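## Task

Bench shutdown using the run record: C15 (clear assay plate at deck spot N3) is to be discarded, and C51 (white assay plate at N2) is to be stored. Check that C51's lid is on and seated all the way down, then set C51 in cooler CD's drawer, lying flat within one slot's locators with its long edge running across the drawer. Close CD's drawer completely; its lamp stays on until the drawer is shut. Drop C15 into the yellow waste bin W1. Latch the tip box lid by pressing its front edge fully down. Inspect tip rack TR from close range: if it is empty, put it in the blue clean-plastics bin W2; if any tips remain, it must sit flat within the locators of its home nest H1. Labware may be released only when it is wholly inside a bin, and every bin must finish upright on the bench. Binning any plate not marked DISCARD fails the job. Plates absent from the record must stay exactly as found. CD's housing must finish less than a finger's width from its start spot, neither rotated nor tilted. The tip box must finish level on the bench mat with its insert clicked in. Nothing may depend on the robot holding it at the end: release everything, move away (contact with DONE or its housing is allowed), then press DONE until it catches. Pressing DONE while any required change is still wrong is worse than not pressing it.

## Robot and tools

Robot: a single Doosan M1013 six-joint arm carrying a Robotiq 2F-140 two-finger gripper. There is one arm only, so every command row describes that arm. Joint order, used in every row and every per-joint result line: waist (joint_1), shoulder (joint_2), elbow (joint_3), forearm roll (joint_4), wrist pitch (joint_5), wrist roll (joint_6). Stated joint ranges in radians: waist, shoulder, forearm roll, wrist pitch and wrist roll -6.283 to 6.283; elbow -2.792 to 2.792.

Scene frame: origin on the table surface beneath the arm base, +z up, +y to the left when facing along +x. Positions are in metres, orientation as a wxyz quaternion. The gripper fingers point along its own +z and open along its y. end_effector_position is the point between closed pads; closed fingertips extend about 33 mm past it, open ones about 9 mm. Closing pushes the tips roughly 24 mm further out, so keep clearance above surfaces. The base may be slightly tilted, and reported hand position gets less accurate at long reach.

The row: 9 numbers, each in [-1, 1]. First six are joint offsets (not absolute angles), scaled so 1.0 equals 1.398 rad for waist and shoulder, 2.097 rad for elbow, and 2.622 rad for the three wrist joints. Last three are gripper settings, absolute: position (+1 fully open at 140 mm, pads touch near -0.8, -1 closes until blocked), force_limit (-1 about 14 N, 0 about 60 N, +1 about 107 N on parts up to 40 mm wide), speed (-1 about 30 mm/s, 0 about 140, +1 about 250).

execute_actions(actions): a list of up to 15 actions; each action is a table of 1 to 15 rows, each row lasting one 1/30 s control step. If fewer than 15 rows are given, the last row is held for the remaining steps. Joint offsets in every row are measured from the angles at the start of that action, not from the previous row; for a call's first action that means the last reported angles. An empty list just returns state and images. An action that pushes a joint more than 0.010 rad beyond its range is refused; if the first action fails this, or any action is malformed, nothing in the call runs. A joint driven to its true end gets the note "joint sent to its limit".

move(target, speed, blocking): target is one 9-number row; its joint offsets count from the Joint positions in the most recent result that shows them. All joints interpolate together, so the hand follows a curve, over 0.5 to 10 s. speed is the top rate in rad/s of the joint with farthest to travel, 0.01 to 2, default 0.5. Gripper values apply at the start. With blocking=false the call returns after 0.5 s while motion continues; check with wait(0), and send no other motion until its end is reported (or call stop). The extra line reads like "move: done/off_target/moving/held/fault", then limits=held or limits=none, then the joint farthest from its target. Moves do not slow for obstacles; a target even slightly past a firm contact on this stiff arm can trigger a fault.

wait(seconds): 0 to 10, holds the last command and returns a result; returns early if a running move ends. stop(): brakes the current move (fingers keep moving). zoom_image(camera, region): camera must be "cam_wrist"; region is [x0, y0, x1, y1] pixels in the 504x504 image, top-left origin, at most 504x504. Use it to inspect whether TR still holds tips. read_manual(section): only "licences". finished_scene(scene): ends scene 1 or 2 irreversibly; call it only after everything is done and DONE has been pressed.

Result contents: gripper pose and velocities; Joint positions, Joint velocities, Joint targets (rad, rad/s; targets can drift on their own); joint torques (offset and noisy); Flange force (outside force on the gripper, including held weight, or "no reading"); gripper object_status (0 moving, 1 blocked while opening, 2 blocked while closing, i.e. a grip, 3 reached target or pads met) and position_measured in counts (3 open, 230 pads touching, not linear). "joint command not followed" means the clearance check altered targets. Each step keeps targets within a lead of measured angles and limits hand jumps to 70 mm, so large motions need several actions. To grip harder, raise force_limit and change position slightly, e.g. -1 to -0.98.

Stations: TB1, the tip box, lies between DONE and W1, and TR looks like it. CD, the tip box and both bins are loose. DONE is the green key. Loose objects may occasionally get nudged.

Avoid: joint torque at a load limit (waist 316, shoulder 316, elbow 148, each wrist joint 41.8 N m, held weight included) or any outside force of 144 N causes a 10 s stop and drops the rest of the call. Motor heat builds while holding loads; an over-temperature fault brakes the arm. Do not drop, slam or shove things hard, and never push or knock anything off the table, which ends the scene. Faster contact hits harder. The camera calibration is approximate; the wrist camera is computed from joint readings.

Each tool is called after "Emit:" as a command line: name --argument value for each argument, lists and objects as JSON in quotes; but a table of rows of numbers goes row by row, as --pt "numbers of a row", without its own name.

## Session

Emit:
execute_actions --actions '[]'

Scene clock: 0.00 s.
end_effector_position=(+0.3306, +0.1226, +0.1294) position_measured=3 object_status=3 end_effector_quat_wxyz=(+0.056, +0.545, +0.836, -0.020) end_effector_velocity=(+0.000, +0.000, +0.000) end_effector_angular_velocity=(+0.000, +0.000, +0.000)
Joint names: [waist, shoulder, elbow, forearm roll, wrist pitch, wrist roll]
Joint positions: [ 0.343 -0.048  2.461 -0.178  0.706  0.084]
Joint velocities: [ 0.     0.001 -0.001  0.     0.    -0.   ]
Joint torques (N m, as the joint torque sensors report them, + toward a larger angle): no reading
Flange force (N, the push that the arm receives, along the gripper's own x y z axes): no reading
Joint targets: [0.343 -0.048 2.461 -0.178 0.706 0.084]
camera_calibration (this result's frames):
cam_wrist: T_world_to_cam=[[0.978627, 0.203346, 0.030665, -0.350862], [0.162202, -0.854923, 0.492745, 0.00643162], [0.126414, -0.47724, -0.869633, 0.309177], [0, 0, 0, 1]] pos_world=[0.303236, 0.224396, 0.27646]

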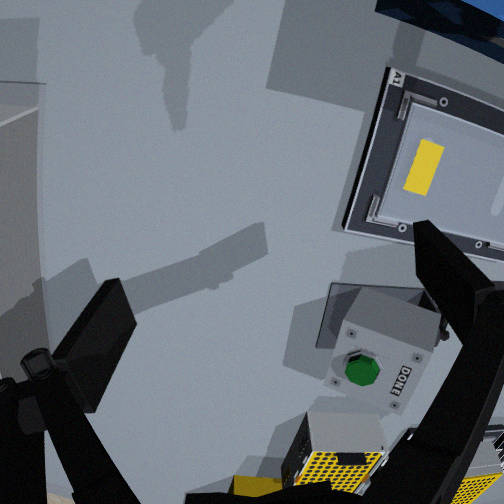

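Emit:
move --target '[-0.2454,0.1774,-0.6967,0.0679,0.4714,-0.6308,1,0,0]' --speed 0.6

Emit:
move --target '[0,0.0715,0.167,0,-0.02,0,1,0,0]'

Scene clock: 9.53 s.
end_effector_position=(+0.6425, +0.0479, +0.7354) position_measured=3 object_status=3 end_effector_quat_wxyz=(+0.001, -0.011, +1.000, +0.001) end_effector_velocity=(-0.000, -0.000, -0.000) end_effector_angular_velocity=(-0.001, +0.001, +0.001)
Joint names: [waist, shoulder, elbow, forearm roll, wrist pitch, wrist roll]
Joint positions: [ 0.     0.2    1.     0.     1.941 -1.569]
Joint velocities: [-0.     0.001 -0.    -0.001  0.001 -0.001]
Joint torques (N m, as the joint torque sensors report them, + toward a larger angle): [  2.92 -62.21 -37.4    4.23  -0.11   0.58]
Flange force (N, the push that the arm receives, along the gripper's own x y z axes): [-9.3 -4.9 -5.8]
Joint targets: [0.000 0.200 1.000 0.000 1.941 -1.569]
move: done; limits=none; farthest joint: the waist, 0.001 radians from its target (0.344 radians at the start)
camera_calibration (this result's frames):
cam_wrist: T_world_to_cam=[[0.188573, 0.981905, -0.0173819, -0.153835], [0.902072, -0.16619, 0.398304, -0.845488], [0.388209, -0.0907892, -0.917089, 0.609276], [0, 0, 0, 1]] pos_world=[0.555174, 0.0658554, 0.892847]

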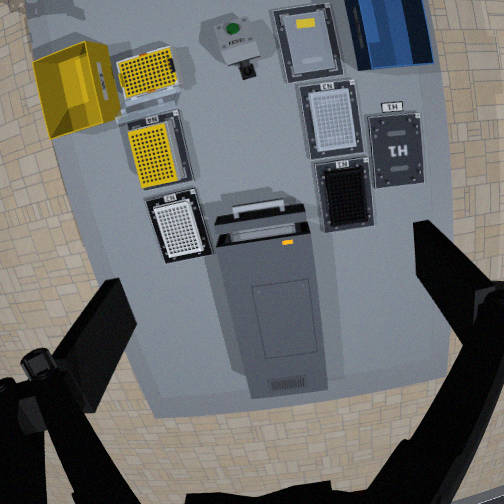

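Scene clock: 10.73 s.
end_effector_position=(+0.6103, +0.0476, +0.4991) position_measured=3 object_status=3 end_effector_quat_wxyz=(-0.197, -0.010, +0.980, -0.001) end_effector_velocity=(+0.000, +0.000, +0.000) end_effector_angular_velocity=(-0.000, -0.002, +0.000)
Joint names: [waist, shoulder, elbow, forearm roll, wrist pitch, wrist roll]
Joint positions: [ 0.     0.3    1.35   0.     1.889 -1.569]
Joint velocities: [ 0.    -0.001 -0.    -0.    -0.001  0.   ]
Joint torques (N m, as the joint torque sensors report them, + toward a larger angle): [  2.16 -74.87 -40.95   4.64   0.56   0.57]
Flange force (N, the push that the arm receives, along the gripper's own x y z axes): [-4.4 -3.1 -2.2]
Joint targets: [0.000 0.300 1.350 0.000 1.889 -1.569]
move: done; limits=none; farthest joint: the waist, 0.000 radians from its target (0.000 radians at the start)
camera_calibration (this result's frames):
cam_wrist: T_world_to_cam=[[0.164817, 0.981499, -0.0974441, -0.0970374], [0.986319, -0.163698, 0.0194233, -0.584812], [0.00311257, -0.0993122, -0.995051, 0.679401], [0, 0, 0, 1]] pos_world=[0.59069, 0.0669826, 0.677942]

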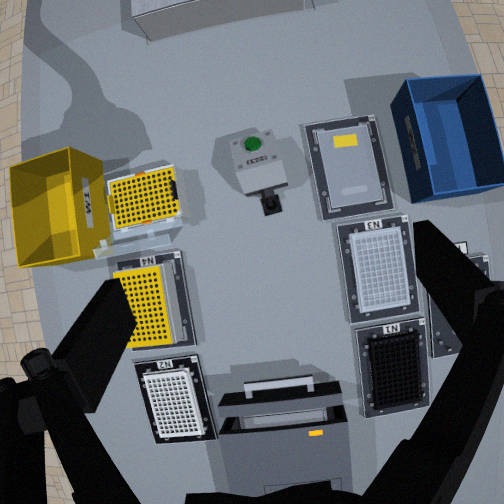

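Emit:
move --target '[-0.249,0.018,0.2089,0,-0.3284,-0.114,0.45,-0.6,0]'

Emit:
zoom_image --camera "cam_wrist" --region '[140,0,400,300]'

Scene clock: 21.37 s.
end_effector_position=(+0.6522, -0.1841, +0.2238) position_measured=72 object_status=3 end_effector_quat_wxyz=(+0.001, +0.014, +1.000, +0.001) end_effector_velocity=(-0.001, -0.001, -0.001) end_effector_angular_velocity=(-0.000, +0.001, -0.000)
Joint names: [waist, shoulder, elbow, forearm roll, wrist pitch, wrist roll]
Joint positions: [-0.348  0.325  1.788  0.     1.028 -1.868]
Joint velocities: [-0.001  0.     0.001 -0.001 -0.001 -0.   ]
Joint torques (N m, as the joint torque sensors report them, + toward a larger angle): [  2.92 -71.23 -34.7    3.86  -0.52   0.71]
Flange force (N, the push that the arm receives, along the gripper's own x y z axes): [-4.2 -6.4 0.9]
Joint targets: [-0.348 0.325 1.788 0.000 1.028 -1.868]
move: done; limits=none; farthest joint: the waist, 0.000 radians from its target (0.349 radians at the start)
camera_calibration (this result's frames):
cam_wrist: T_world_to_cam=[[0.236993, 0.971352, -0.0176002, 0.0298036], [0.892746, -0.210597, 0.398314, -0.6911], [0.383197, -0.11011, -0.91708, 0.114952], [0, 0, 0, 1]] pos_world=[0.565864, -0.161836, 0.38122]

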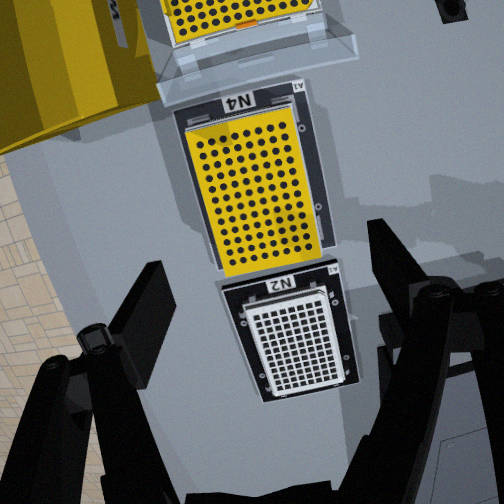

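Region (140, 0, 400, 300) of cam_wrist's 504x504 image, scaled by 1.680, with more detail than that image has; it fills the left 437 columns of this view, and the rest is white.

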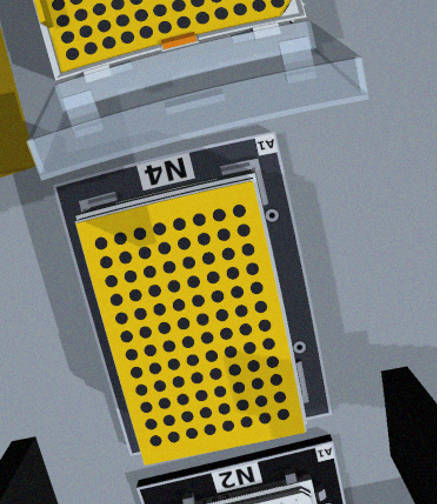

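Emit:
move --target '[-0.005,0.0946,0.0482,0,-0.0887,-0.0103,0.45,-0.6,0]' --speed 0.15

Scene clock: 27.67 s.
end_effector_position=(+0.6471, -0.1871, +0.0897) position_measured=72 object_status=3 end_effector_quat_wxyz=(+0.000, +0.004, +1.000, +0.001) end_effector_velocity=(+0.000, -0.001, -0.001) end_effector_angular_velocity=(-0.001, -0.000, -0.000)
Joint names: [waist, shoulder, elbow, forearm roll, wrist pitch, wrist roll]
Joint positions: [-0.355  0.457  1.889  0.     0.796 -1.895]
Joint velocities: [-0.001  0.001 -0.    -0.001 -0.001  0.   ]
Joint torques (N m, as the joint torque sensors report them, + toward a larger angle): [  2.1  -77.58 -29.33   3.28  -0.42   0.52]
Flange force (N, the push that the arm receives, along the gripper's own x y z axes): [-2.7 -4.9 1.4]
Joint targets: [-0.355 0.457 1.889 0.000 0.796 -1.895]
move: done; limits=none; farthest joint: the waist, 0.000 radians from its target (0.007 radians at the start)
camera_calibration (this result's frames):
cam_wrist: T_world_to_cam=[[0.217533, 0.975894, -0.0175999, 0.0449891], [0.897066, -0.19279, 0.397624, -0.633164], [0.384646, -0.102285, -0.917379, -0.00585094], [0, 0, 0, 1]] pos_world=[0.560453, -0.166571, 0.247186]

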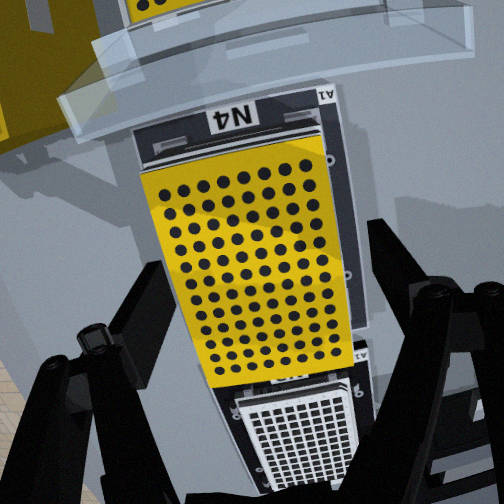

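Emit:
move --target '[-0.0055,0.002,0,0,-0.001,-0.003,0.45,-0.6,0]' --speed 0.03

Emit:
move --target '[0,0,0,0,0,0,-1,-0.6,-0.8]'

Emit:
move --target '[0,-0.105,-0.058,0,0.1024,0,-1,-0.6,-0.8]' --speed 0.2

Emit:
move --target '[0.64,-0.1145,0.0914,0,-0.012,0.338,-1,-0.6,-0.8]' --speed 0.4

Scene clock: 35.07 s.
end_effector_position=(+0.6460, -0.1921, +0.0878) position_measured=72 object_status=3 end_effector_quat_wxyz=(+0.000, +0.004, +1.000, +0.001) end_effector_velocity=(-0.001, -0.001, -0.001) end_effector_angular_velocity=(-0.000, +0.001, +0.001)
Joint names: [waist, shoulder, elbow, forearm roll, wrist pitch, wrist roll]
Joint positions: [-0.362  0.46   1.889  0.     0.793 -1.903]
Joint velocities: [-0.001  0.001  0.001 -0.001 -0.001 -0.001]
Joint torques (N m, as the joint torque sensors report them, + toward a larger angle): [  3.16 -78.11 -29.03   3.25  -0.4    0.57]
Flange force (N, the push that the arm receives, along the gripper's own x y z axes): [-3.1 -6.3 2.6]
Joint targets: [-0.362 0.460 1.889 0.000 0.793 -1.903]
move: done; limits=none; farthest joint: the waist, 0.000 radians from its target (0.008 radians at the start)
camera_calibration (this result's frames):
cam_wrist: T_world_to_cam=[[0.217377, 0.97593, -0.0175533, 0.0502282], [0.897167, -0.192685, 0.397447, -0.632441], [0.384498, -0.102144, -0.917457, -0.00755427], [0, 0, 0, 1]] pos_world=[0.559391, -0.171653, 0.245313]

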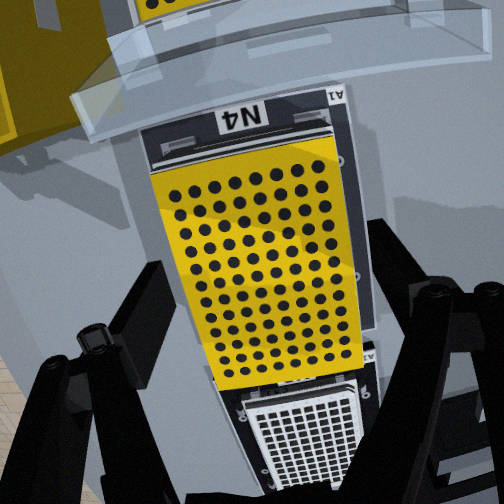

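Scene clock: 35.70 s.
end_effector_position=(+0.6460, -0.1922, +0.0878) position_measured=107 object_status=2 end_effector_quat_wxyz=(+0.000, +0.004, +1.000, +0.001) end_effector_velocity=(-0.000, -0.001, +0.000) end_effector_angular_velocity=(-0.000, -0.000, -0.001)
Joint names: [waist, shoulder, elbow, forearm roll, wrist pitch, wrist roll]
Joint positions: [-0.362  0.46   1.889  0.     0.793 -1.903]
Joint velocities: [-0.001 -0.    -0.    -0.     0.     0.   ]
Joint torques (N m, as the joint torque sensors report them, + toward a larger angle): [  3.99 -64.23 -23.86   3.44  -2.31   0.7 ]
Flange force (N, the push that the arm receives, along the gripper's own x y z axes): [2.0 -6.6 -20.5]
Joint targets: [-0.362 0.460 1.889 0.000 0.793 -1.903]
move: done; limits=none; farthest joint: the waist, 0.000 radians from its target (0.000 radians at the start)
camera_calibration (this result's frames):
cam_wrist: T_world_to_cam=[[0.217377, 0.97593, -0.0175536, 0.0502389], [0.897166, -0.192685, 0.397448, -0.63244], [0.384499, -0.102145, -0.917457, -0.00755809], [0, 0, 0, 1]] pos_world=[0.559389, -0.171663, 0.24531]

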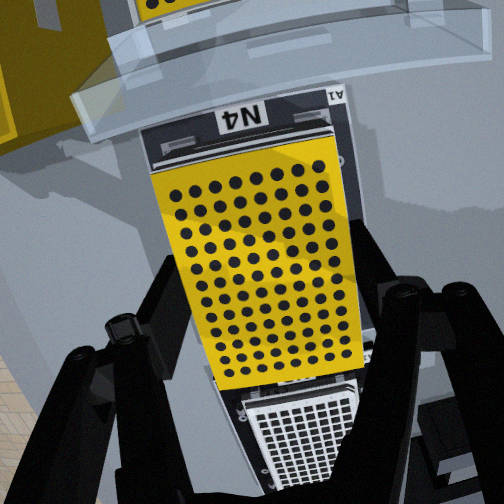

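Scene clock: 37.43 s.
end_effector_position=(+0.6511, -0.1943, +0.2416) position_measured=107 object_status=2 end_effector_quat_wxyz=(+0.000, +0.004, +1.000, +0.001) end_effector_velocity=(+0.000, -0.000, +0.003) end_effector_angular_velocity=(-0.000, -0.003, -0.001)
Joint names: [waist, shoulder, elbow, forearm roll, wrist pitch, wrist roll]
Joint positions: [-0.362  0.313  1.768  0.     1.061 -1.903]
Joint velocities: [-0.    -0.003 -0.001  0.001  0.001  0.001]
Joint torques (N m, as the joint torque sensors report them, + toward a larger angle): [  2.84 -72.92 -36.     4.13  -0.48   0.5 ]
Flange force (N, the push that the arm receives, along the gripper's own x y z axes): [-5.7 -6.5 2.5]
Joint targets: [-0.362 0.313 1.768 0.000 1.061 -1.903]
move: done; limits=none; farthest joint: the waist, 0.000 radians from its target (0.000 radians at the start)
camera_calibration (this result's frames):
cam_wrist: T_world_to_cam=[[0.217315, 0.975945, -0.0175018, 0.0539264], [0.897186, -0.19265, 0.39742, -0.698571], [0.384488, -0.102068, -0.91747, 0.131446], [0, 0, 0, 1]] pos_world=[0.56449, -0.173793, 0.399167]

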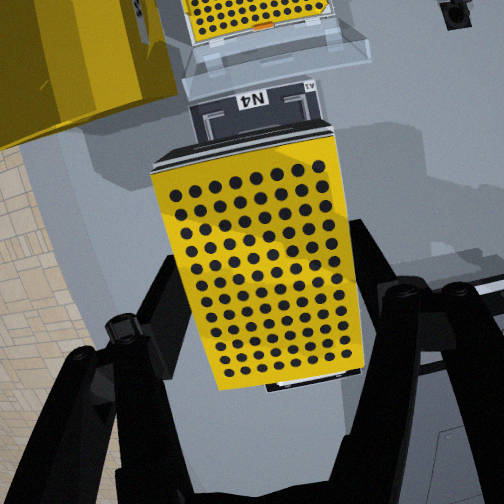

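Scene clock: 40.13 s.
end_effector_position=(+0.4691, +0.3309, +0.2499) position_measured=107 object_status=2 end_effector_quat_wxyz=(+0.000, -0.000, +1.000, +0.001) end_effector_velocity=(-0.001, -0.000, -0.001) end_effector_angular_velocity=(-0.003, +0.001, +0.002)
Joint names: [waist, shoulder, elbow, forearm roll, wrist pitch, wrist roll]
Joint positions: [ 0.532  0.153  1.959  0.     1.03  -1.017]
Joint velocities: [ 0.001  0.001  0.001 -0.002  0.001  0.001]
Joint torques (N m, as the joint torque sensors report them, + toward a larger angle): [  1.64 -55.66 -36.16   4.04  -0.45   0.68]
Flange force (N, the push that the arm receives, along the gripper's own x y z axes): [-7.3 0.0 3.7]
Joint targets: [0.532 0.153 1.959 0.000 1.030 -1.017]
move: done; limits=none; farthest joint: the waist, 0.000 radians from its target (0.895 radians at the start)
camera_calibration (this result's frames):
cam_wrist: T_world_to_cam=[[0.208792, 0.977791, -0.0182083, -0.41535], [0.89894, -0.184556, 0.397297, -0.440871], [0.385113, -0.0993207, -0.917509, 0.261406], [0, 0, 0, 1]] pos_world=[0.382368, 0.350723, 0.407436]

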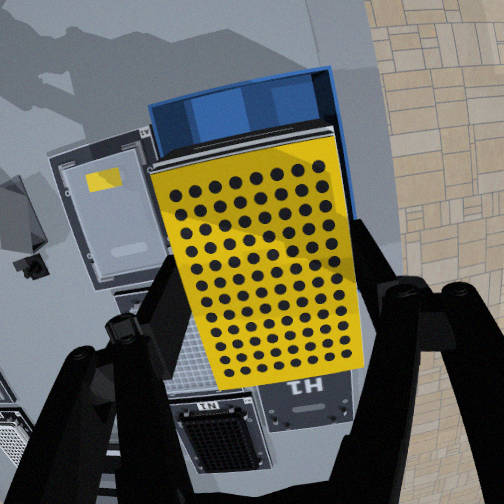

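Emit:
move --target '[-0.003,0.138,0.0635,0,-0.1245,0,-1,-0.6,-0.8]' --speed 0.12

Emit:
move --target '[0,0,0,0,0,0,0.225,-0.6,-0.9]'

Emit:
move --target '[0,-0.03,-0.009,0,0.023,0,0.225,-0.6,-0.9]' --speed 0.08

Scene clock: 49.00 s.
end_effector_position=(+0.4692, +0.3283, +0.0822) position_measured=107 object_status=2 end_effector_quat_wxyz=(+0.000, +0.002, +1.000, +0.001) end_effector_velocity=(-0.000, +0.001, -0.000) end_effector_angular_velocity=(+0.001, +0.001, -0.001)
Joint names: [waist, shoulder, elbow, forearm roll, wrist pitch, wrist roll]
Joint positions: [ 0.528  0.346  2.092  0.     0.704 -1.017]
Joint velocities: [ 0.001  0.001 -0.     0.002 -0.     0.   ]
Joint torques (N m, as the joint torque sensors report them, + toward a larger angle): [  2.88 -67.24 -26.67   2.91  -0.31   0.56]
Flange force (N, the push that the arm receives, along the gripper's own x y z axes): [-9.0 -0.7 6.6]
Joint targets: [0.528 0.346 2.092 0.000 0.704 -1.017]
move: done; limits=none; farthest joint: the waist, 0.000 radians from its target (0.005 radians at the start)
camera_calibration (this result's frames):
cam_wrist: T_world_to_cam=[[0.212967, 0.976893, -0.0180518, -0.41755], [0.898038, -0.18843, 0.39752, -0.37316], [0.384933, -0.10087, -0.917416, 0.10779], [0, 0, 0, 1]] pos_world=[0.382544, 0.34846, 0.239689]

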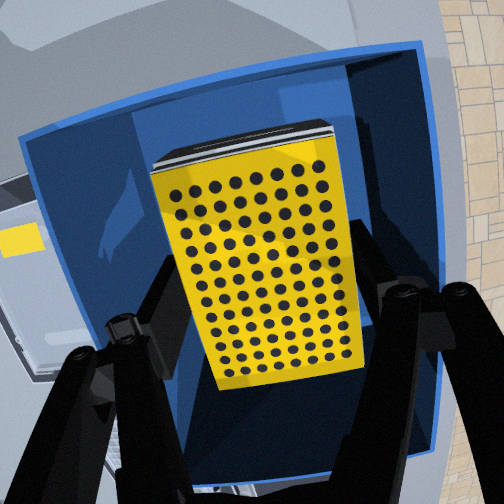

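Scene clock: 49.50 s.
end_effector_position=(+0.4692, +0.3283, +0.0822) position_measured=101 object_status=3 end_effector_quat_wxyz=(+0.000, +0.002, +1.000, +0.001) end_effector_velocity=(+0.000, +0.000, +0.001) end_effector_angular_velocity=(+0.000, -0.001, +0.000)
Joint names: [waist, shoulder, elbow, forearm roll, wrist pitch, wrist roll]
Joint positions: [ 0.528  0.346  2.092  0.     0.704 -1.017]
Joint velocities: [ 0.    -0.001 -0.    -0.     0.001  0.   ]
Joint torques (N m, as the joint torque sensors report them, + toward a larger angle): [  2.71 -65.02 -26.59   3.02  -0.47   0.57]
Flange force (N, the push that the arm receives, along the gripper's own x y z axes): [-6.9 -2.2 2.9]
Joint targets: [0.528 0.346 2.092 0.000 0.704 -1.017]
move: done; limits=none; farthest joint: the waist, 0.000 radians from its target (0.000 radians at the start)
camera_calibration (this result's frames):
cam_wrist: T_world_to_cam=[[0.212967, 0.976893, -0.0180543, -0.417547], [0.898039, -0.18843, 0.397517, -0.373153], [0.38493, -0.100871, -0.917417, 0.107782], [0, 0, 0, 1]] pos_world=[0.382541, 0.348457, 0.239677]

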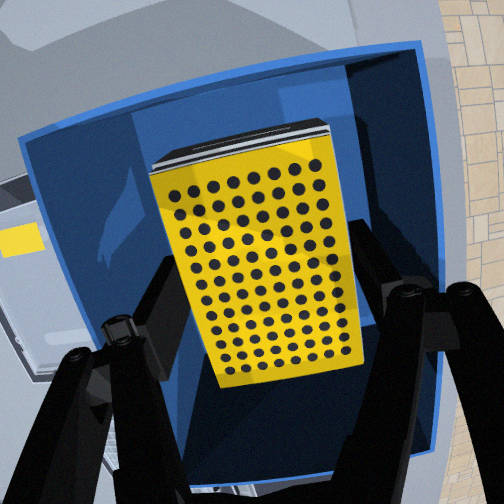

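Scene clock: 50.60 s.
end_effector_position=(+0.4698, +0.3286, +0.1132) position_measured=101 object_status=3 end_effector_quat_wxyz=(+0.001, +0.002, +1.000, +0.001) end_effector_velocity=(-0.001, -0.001, -0.000) end_effector_angular_velocity=(-0.002, +0.002, +0.000)
Joint names: [waist, shoulder, elbow, forearm roll, wrist pitch, wrist roll]
Joint positions: [ 0.528  0.304  2.074  0.     0.764 -1.017]
Joint velocities: [ 0.    -0.     0.001 -0.     0.001  0.   ]
Joint torques (N m, as the joint torque sensors report them, + toward a larger angle): [  2.76 -63.29 -28.37   3.03  -0.25   0.54]
Flange force (N, the push that the arm receives, along the gripper's own x y z axes): [-7.8 -1.6 4.4]
Joint targets: [0.528 0.304 2.074 0.000 0.764 -1.017]
move: done; limits=none; farthest joint: the waist, 0.000 radians from its target (0.000 radians at the start)
camera_calibration (this result's frames):
cam_wrist: T_world_to_cam=[[0.212966, 0.976899, -0.0176933, -0.417512], [0.897871, -0.188532, 0.397847, -0.385905], [0.385321, -0.100614, -0.917281, 0.135762], [0, 0, 0, 1]] pos_world=[0.383097, 0.348771, 0.270676]

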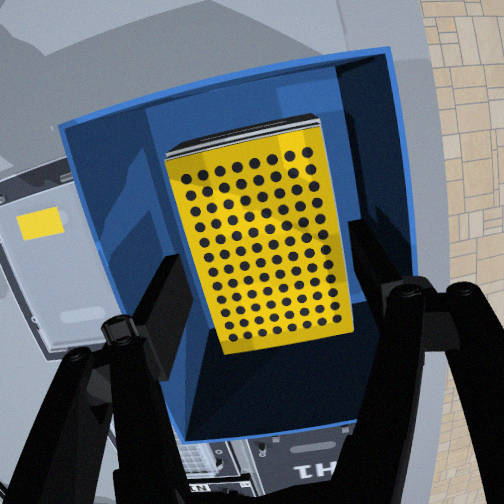

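Emit:
move --target '[0,-0.075,-0.0343,0,0.0671,0,0.225,-0.6,0]' --speed 0.3

Emit:
move --target '[-0.2253,0.1245,-0.0801,0,-0.002,-0.1137,0.45,-0.6,0]' --speed 0.4

Scene clock: 59.40 s.
end_effector_position=(+0.4717, +0.3297, +0.2036) position_measured=101 object_status=3 end_effector_quat_wxyz=(+0.001, +0.002, +1.000, +0.001) end_effector_velocity=(+0.001, +0.000, +0.002) end_effector_angular_velocity=(-0.000, -0.002, +0.001)
Joint names: [waist, shoulder, elbow, forearm roll, wrist pitch, wrist roll]
Joint positions: [ 0.528  0.199  2.002  0.     0.94  -1.017]
Joint velocities: [-0.    -0.002 -0.002 -0.002  0.002 -0.   ]
Joint torques (N m, as the joint torque sensors report them, + toward a larger angle): [  2.54 -56.58 -33.51   3.64  -0.11   0.58]
Flange force (N, the push that the arm receives, along the gripper's own x y z axes): [-6.2 -2.3 1.8]
Joint targets: [0.528 0.199 2.002 0.000 0.940 -1.017]
move: done; limits=none; farthest joint: the waist, 0.000 radians from its target (0.000 radians at the start)
camera_calibration (this result's frames):
cam_wrist: T_world_to_cam=[[0.21294, 0.976916, -0.0170834, -0.417478], [0.897599, -0.188685, 0.39839, -0.423279], [0.38597, -0.100167, -0.917057, 0.217596], [0, 0, 0, 1]] pos_world=[0.384847, 0.34977, 0.361046]

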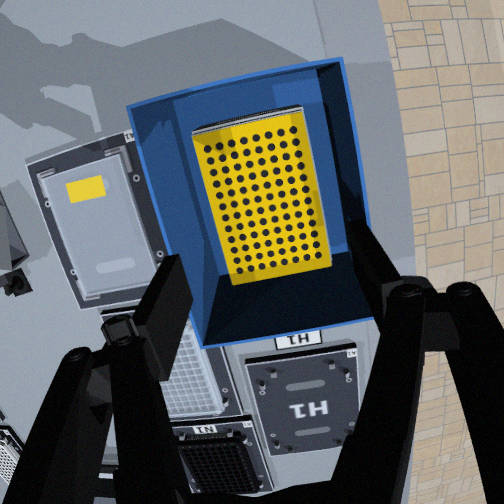

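Scene clock: 60.67 s.
end_effector_position=(+0.6490, +0.1909, +0.1705) position_measured=72 object_status=3 end_effector_quat_wxyz=(+0.001, +0.010, +1.000, +0.001) end_effector_velocity=(-0.001, -0.001, -0.001) end_effector_angular_velocity=(-0.000, +0.003, -0.000)
Joint names: [waist, shoulder, elbow, forearm roll, wrist pitch, wrist roll]
Joint positions: [ 0.213  0.373  1.834  0.     0.934 -1.315]
Joint velocities: [-0.001  0.001  0.001  0.     0.001 -0.001]
Joint torques (N m, as the joint torque sensors report them, + toward a larger angle): [  1.88 -73.82 -33.62   3.66  -0.35   0.53]
Flange force (N, the push that the arm receives, along the gripper's own x y z axes): [-4.3 -2.1 2.6]
Joint targets: [0.213 0.373 1.834 0.000 0.934 -1.315]
move: done; limits=none; farthest joint: the waist, 0.000 radians from its target (0.315 radians at the start)
camera_calibration (this result's frames):
cam_wrist: T_world_to_cam=[[0.229425, 0.973167, -0.0175947, -0.330133], [0.894538, -0.203694, 0.397883, -0.590477], [0.383623, -0.107023, -0.917267, 0.107715], [0, 0, 0, 1]] pos_world=[0.562623, 0.212526, 0.327936]

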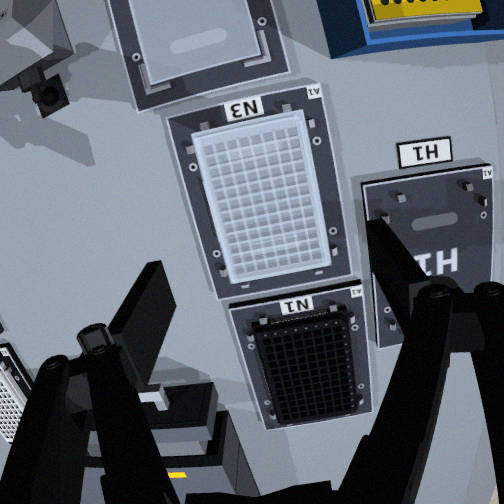

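Emit:
move --target '[-0.003,0.1016,0.0329,0,-0.0801,-0.004,0.45,-0.6,0]' --speed 0.13

Scene clock: 65.83 s.
end_effector_position=(+0.6495, +0.1883, +0.0459) position_measured=72 object_status=3 end_effector_quat_wxyz=(+0.000, +0.007, +1.000, +0.001) end_effector_velocity=(-0.000, -0.001, -0.001) end_effector_angular_velocity=(-0.001, -0.000, +0.001)
Joint names: [waist, shoulder, elbow, forearm roll, wrist pitch, wrist roll]
Joint positions: [ 0.209  0.515  1.903  0.     0.725 -1.326]
Joint velocities: [-0.     0.     0.001 -0.001 -0.001  0.   ]
Joint torques (N m, as the joint torque sensors report them, + toward a larger angle): [  2.24 -80.07 -27.45   3.08  -0.25   0.58]
Flange force (N, the push that the arm receives, along the gripper's own x y z axes): [-3.0 -3.5 1.2]
Joint targets: [0.209 0.515 1.903 0.000 0.724 -1.326]
move: done; limits=none; farthest joint: the wrist pitch, 0.001 radians from its target (0.210 radians at the start)
camera_calibration (this result's frames):
cam_wrist: T_world_to_cam=[[0.223324, 0.974576, -0.018093, -0.326162], [0.896184, -0.197989, 0.397057, -0.544013], [0.38338, -0.104887, -0.917616, -0.00727538], [0, 0, 0, 1]] pos_world=[0.563165, 0.209398, 0.203427]

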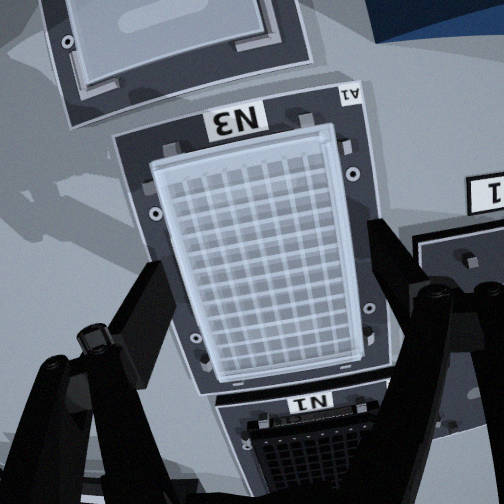

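Emit:
move --target '[0,0,0,0,0,0,-1,-0.5,-0.8]'

Emit:
move --target '[0,-0.136,-0.055,0,0.1157,0,-1,-0.5,-0.8]' --speed 0.2

Emit:
move --target '[-0.649,-0.1173,0.1073,0,-0.023,-0.337,-1,-0.5,-0.8]' --speed 0.4

Scene clock: 71.80 s.
end_effector_position=(+0.6495, +0.1883, +0.0458) position_measured=103 object_status=2 end_effector_quat_wxyz=(+0.000, +0.007, +1.000, +0.001) end_effector_velocity=(-0.001, -0.001, -0.000) end_effector_angular_velocity=(+0.000, +0.001, -0.002)
Joint names: [waist, shoulder, elbow, forearm roll, wrist pitch, wrist roll]
Joint positions: [ 0.209  0.515  1.903  0.     0.724 -1.326]
Joint velocities: [-0.001 -0.001  0.002  0.001 -0.    -0.   ]
Joint torques (N m, as the joint torque sensors report them, + toward a larger angle): [  2.36 -67.75 -22.04   3.12  -1.81   0.57]
Flange force (N, the push that the arm receives, along the gripper's own x y z axes): [-1.5 -3.9 -19.3]
Joint targets: [0.209 0.515 1.903 0.000 0.725 -1.326]
move: done; limits=none; farthest joint: the wrist pitch, 0.001 radians from its target (0.001 radians at the start)
camera_calibration (this result's frames):
cam_wrist: T_world_to_cam=[[0.223323, 0.974576, -0.018107, -0.326154], [0.896197, -0.197986, 0.397031, -0.543984], [0.383352, -0.104893, -0.917627, -0.00730656], [0, 0, 0, 1]] pos_world=[0.563155, 0.209394, 0.203368]

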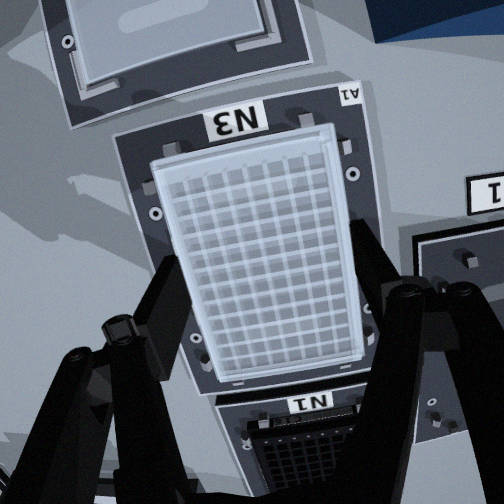

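Scene clock: 73.70 s.
end_effector_position=(+0.6514, +0.1885, +0.2245) position_measured=104 object_status=2 end_effector_quat_wxyz=(+0.001, +0.007, +1.000, +0.001) end_effector_velocity=(-0.000, -0.000, +0.001) end_effector_angular_velocity=(+0.000, -0.001, -0.000)
Joint names: [waist, shoulder, elbow, forearm roll, wrist pitch, wrist roll]
Joint positions: [ 0.209  0.325  1.787  0.     1.028 -1.326]
Joint velocities: [-0.    -0.002  0.001 -0.     0.     0.   ]
Joint torques (N m, as the joint torque sensors report them, + toward a larger angle): [  2.3  -71.93 -35.84   3.91  -0.48   0.63]
Flange force (N, the push that the arm receives, along the gripper's own x y z axes): [-5.3 -2.7 2.2]
Joint targets: [0.209 0.325 1.787 0.000 1.028 -1.326]
move: done; limits=none; farthest joint: the waist, 0.000 radians from its target (0.000 radians at the start)
camera_calibration (this result's frames):
cam_wrist: T_world_to_cam=[[0.223295, 0.974601, -0.0171111, -0.323749], [0.895384, -0.198144, 0.398781, -0.616373], [0.385262, -0.104367, -0.916886, 0.154449], [0, 0, 0, 1]] pos_world=[0.564678, 0.209515, 0.38187]

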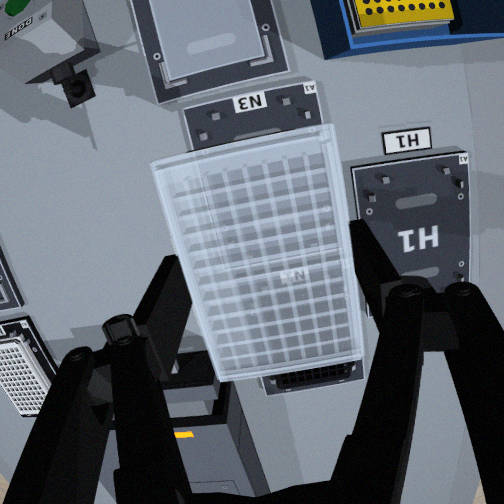

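Scene clock: 76.43 s.
end_effector_position=(+0.4583, -0.3239, +0.2192) position_measured=104 object_status=2 end_effector_quat_wxyz=(+0.001, +0.019, +1.000, +0.001) end_effector_velocity=(-0.001, +0.001, -0.001) end_effector_angular_velocity=(+0.002, +0.002, +0.001)
Joint names: [waist, shoulder, elbow, forearm roll, wrist pitch, wrist roll]
Joint positions: [-0.698  0.161  2.012  0.     0.967 -2.209]
Joint velocities: [-0.     0.001  0.     0.     0.002 -0.001]
Joint torques (N m, as the joint torque sensors report them, + toward a larger angle): [  2.18 -54.48 -33.9    3.71  -0.42   0.41]
Flange force (N, the push that the arm receives, along the gripper's own x y z axes): [-2.7 -6.9 2.6]
Joint targets: [-0.698 0.161 2.012 0.000 0.967 -2.209]
move: done; limits=none; farthest joint: the wrist roll, 0.001 radians from its target (0.884 radians at the start)
camera_calibration (this result's frames):
cam_wrist: T_world_to_cam=[[0.246557, 0.968966, -0.0177463, 0.206293], [0.890633, -0.21933, 0.398331, -0.547503], [0.382077, -0.114017, -0.91707, 0.168872], [0, 0, 0, 1]] pos_world=[0.372239, -0.30072, 0.376616]

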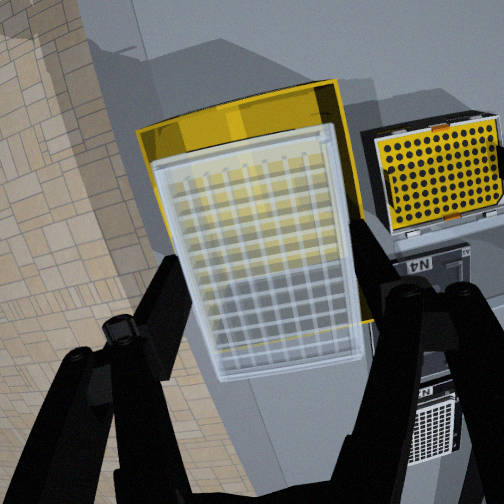

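Matches the earlier centred reference.

Emit:
move --target '[0,0.1273,0.0448,0,-0.103,-0.01,-1,-0.5,-0.8]' --speed 0.12

Emit:
move --target '[0,0,0,0,0,0,0.245,-0.6,-0.9]'

Scene clock: 84.63 s.
end_effector_position=(+0.4617, -0.3262, +0.0799) position_measured=104 object_status=2 end_effector_quat_wxyz=(+0.000, +0.006, +1.000, +0.001) end_effector_velocity=(+0.001, -0.000, +0.000) end_effector_angular_velocity=(-0.001, -0.001, +0.001)
Joint names: [waist, shoulder, elbow, forearm roll, wrist pitch, wrist roll]
Joint positions: [-0.698  0.339  2.106  0.     0.697 -2.235]
Joint velocities: [ 0.     0.001 -0.001 -0.    -0.    -0.   ]
Joint torques (N m, as the joint torque sensors report them, + toward a larger angle): [  4.13 -64.85 -26.34   3.18  -0.54   0.44]
Flange force (N, the push that the arm receives, along the gripper's own x y z axes): [0.3 -9.2 3.8]
Joint targets: [-0.698 0.339 2.106 0.000 0.697 -2.235]
move: done; limits=none; farthest joint: the waist, 0.000 radians from its target (0.000 radians at the start)
camera_calibration (this result's frames):
cam_wrist: T_world_to_cam=[[0.221108, 0.975101, -0.0169977, 0.218946], [0.896649, -0.196402, 0.396796, -0.490691], [0.383578, -0.102976, -0.917749, 0.0425699], [0, 0, 0, 1]] pos_world=[0.375238, -0.305483, 0.237494]

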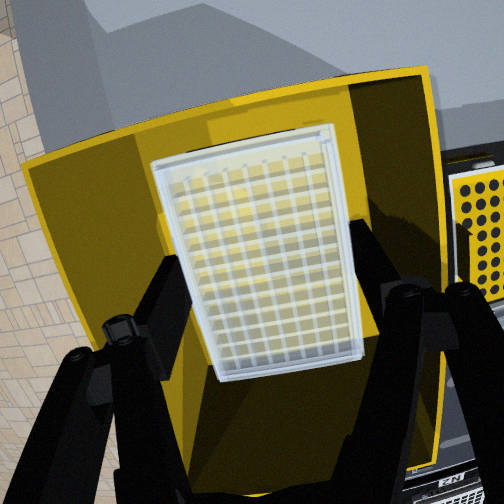

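Scene clock: 85.13 s.
end_effector_position=(+0.4617, -0.3262, +0.0799) position_measured=98 object_status=3 end_effector_quat_wxyz=(+0.000, +0.006, +1.000, +0.001) end_effector_velocity=(+0.001, +0.001, +0.001) end_effector_angular_velocity=(-0.000, -0.001, +0.001)
Joint names: [waist, shoulder, elbow, forearm roll, wrist pitch, wrist roll]
Joint positions: [-0.698  0.339  2.106  0.     0.697 -2.235]
Joint velocities: [ 0.001 -0.001 -0.     0.001  0.    -0.   ]
Joint torques (N m, as the joint torque sensors report them, + toward a larger angle): [  2.6  -63.62 -26.88   2.95  -0.6    0.54]
Flange force (N, the push that the arm receives, along the gripper's own x y z axes): [0.9 -5.4 1.6]
Joint targets: [-0.698 0.339 2.106 0.000 0.697 -2.235]
move: done; limits=none; farthest joint: the waist, 0.000 radians from its target (0.000 radians at the start)
camera_calibration (this result's frames):
cam_wrist: T_world_to_cam=[[0.221097, 0.975104, -0.0169945, 0.218945], [0.896654, -0.196393, 0.39679, -0.490681], [0.383574, -0.102967, -0.917752, 0.0425637], [0, 0, 0, 1]] pos_world=[0.375237, -0.305478, 0.237481]

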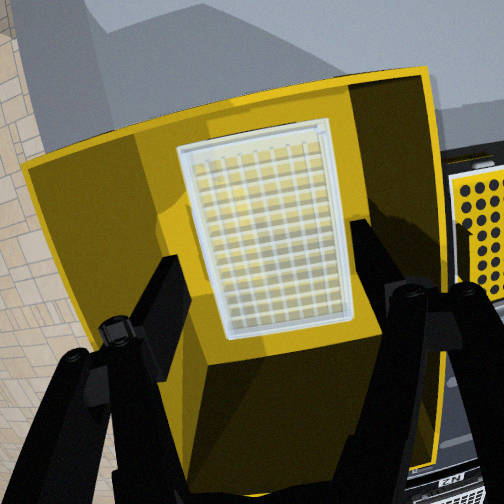

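Now the tip box: reference hover (-.389,.099,2.044,.999).

Emit:
move --target '[0,0,0,0,0,0,-1,0,0.5]'

Emit:
move --target '[0,-0.1273,-0.0448,0,0.103,0,-1,0,0.5]' --speed 0.3

Emit:
move --target '[0.221,-0.0443,0.0153,0,0.0122,0.113,-1,0,0.5]' --speed 0.4

Emit:
zoom_image --camera "cam_wrist" --region '[130,60,370,260]'

Scene clock: 94.83 s.
end_effector_position=(+0.4617, -0.3262, +0.0799) position_measured=233 object_status=3 end_effector_quat_wxyz=(+0.000, +0.006, +1.000, +0.001) end_effector_velocity=(-0.001, +0.001, -0.000) end_effector_angular_velocity=(+0.001, +0.001, +0.000)
Joint names: [waist, shoulder, elbow, forearm roll, wrist pitch, wrist roll]
Joint positions: [-0.698  0.339  2.106  0.     0.697 -2.235]
Joint velocities: [ 0.    -0.     0.001  0.     0.     0.   ]
Joint torques (N m, as the joint torque sensors report them, + toward a larger angle): [  2.57 -63.97 -26.28   2.94  -0.35   0.57]
Flange force (N, the push that the arm receives, along the gripper's own x y z axes): [-0.3 -6.5 3.5]
Joint targets: [-0.698 0.339 2.106 0.000 0.697 -2.235]
move: done; limits=none; farthest joint: the waist, 0.000 radians from its target (0.000 radians at the start)
camera_calibration (this result's frames):
cam_wrist: T_world_to_cam=[[0.221109, 0.975101, -0.017, 0.218953], [0.896647, -0.196401, 0.396801, -0.490699], [0.383582, -0.102979, -0.917747, 0.0425608], [0, 0, 0, 1]] pos_world=[0.375246, -0.305493, 0.237492]

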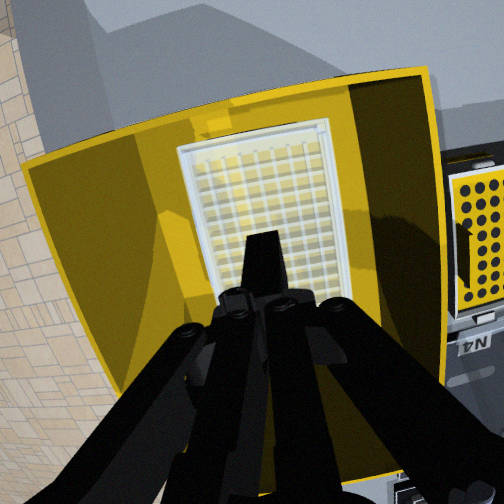

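Scene clock: 96.17 s.
end_effector_position=(+0.4583, -0.3239, +0.2192) position_measured=233 object_status=3 end_effector_quat_wxyz=(+0.001, +0.006, +1.000, +0.001) end_effector_velocity=(-0.000, +0.000, +0.000) end_effector_angular_velocity=(+0.001, -0.001, -0.002)
Joint names: [waist, shoulder, elbow, forearm roll, wrist pitch, wrist roll]
Joint positions: [-0.698  0.161  2.012  0.     0.967 -2.235]
Joint velocities: [-0.001 -0.001 -0.     0.002  0.001 -0.   ]
Joint torques (N m, as the joint torque sensors report them, + toward a larger angle): [  3.17 -55.14 -33.94   3.74  -0.37   0.59]
Flange force (N, the push that the arm receives, along the gripper's own x y z axes): [-1.7 -9.2 3.1]
Joint targets: [-0.698 0.161 2.012 0.000 0.967 -2.235]
move: done; limits=none; farthest joint: the waist, 0.000 radians from its target (0.000 radians at the start)
camera_calibration (this result's frames):
cam_wrist: T_world_to_cam=[[0.221082, 0.975093, -0.0177764, 0.219966], [0.896061, -0.1959, 0.398369, -0.542419], [0.384965, -0.104001, -0.917053, 0.170787], [0, 0, 0, 1]] pos_world=[0.371663, -0.302986, 0.376614]

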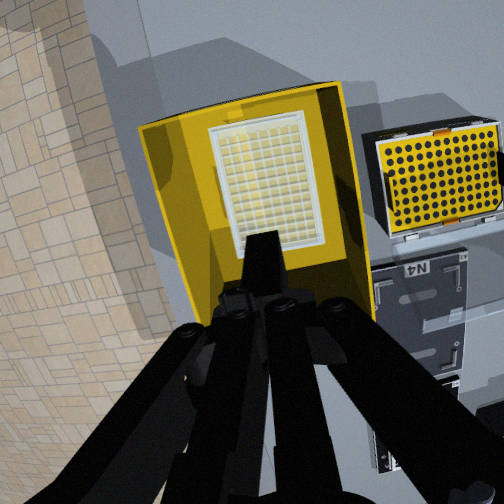

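Scene clock: 97.40 s.
end_effector_position=(+0.5075, -0.1586, +0.2384) position_measured=233 object_status=3 end_effector_quat_wxyz=(-0.000, -0.000, +1.000, +0.001) end_effector_velocity=(+0.001, +0.000, +0.001) end_effector_angular_velocity=(-0.000, -0.001, -0.000)
Joint names: [waist, shoulder, elbow, forearm roll, wrist pitch, wrist roll]
Joint positions: [-0.389  0.099  2.045  0.     0.999 -1.939]
Joint velocities: [ 0.001 -0.001 -0.001  0.     0.001  0.001]
Joint torques (N m, as the joint torque sensors report them, + toward a larger angle): [  2.15 -49.54 -34.48   3.85  -0.33   0.93]
Flange force (N, the push that the arm receives, along the gripper's own x y z axes): [-5.3 -7.8 3.1]
Joint targets: [-0.389 0.099 2.045 0.000 0.999 -1.939]
move: done; limits=none; farthest joint: the waist, 0.000 radians from its target (0.309 radians at the start)
camera_calibration (this result's frames):
cam_wrist: T_world_to_cam=[[0.208588, 0.97785, -0.0173196, 0.0549432], [0.899278, -0.184806, 0.396415, -0.561127], [0.384434, -0.0982625, -0.917908, 0.188051], [0, 0, 0, 1]] pos_world=[0.420856, -0.138948, 0.396005]

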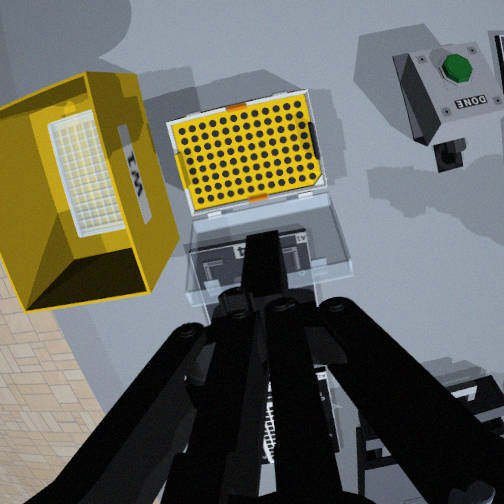

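Region (130, 60, 370, 260) of cam_wrist's 504x504 image, scaled by 2.100, with more detail than that image has.

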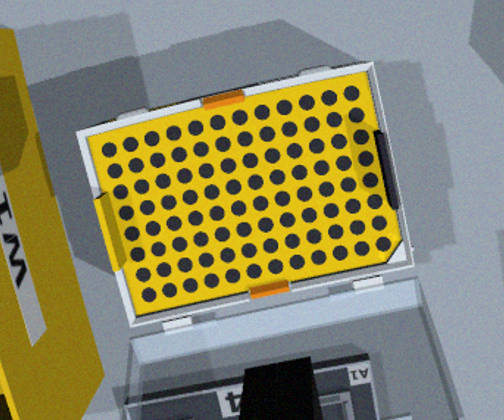

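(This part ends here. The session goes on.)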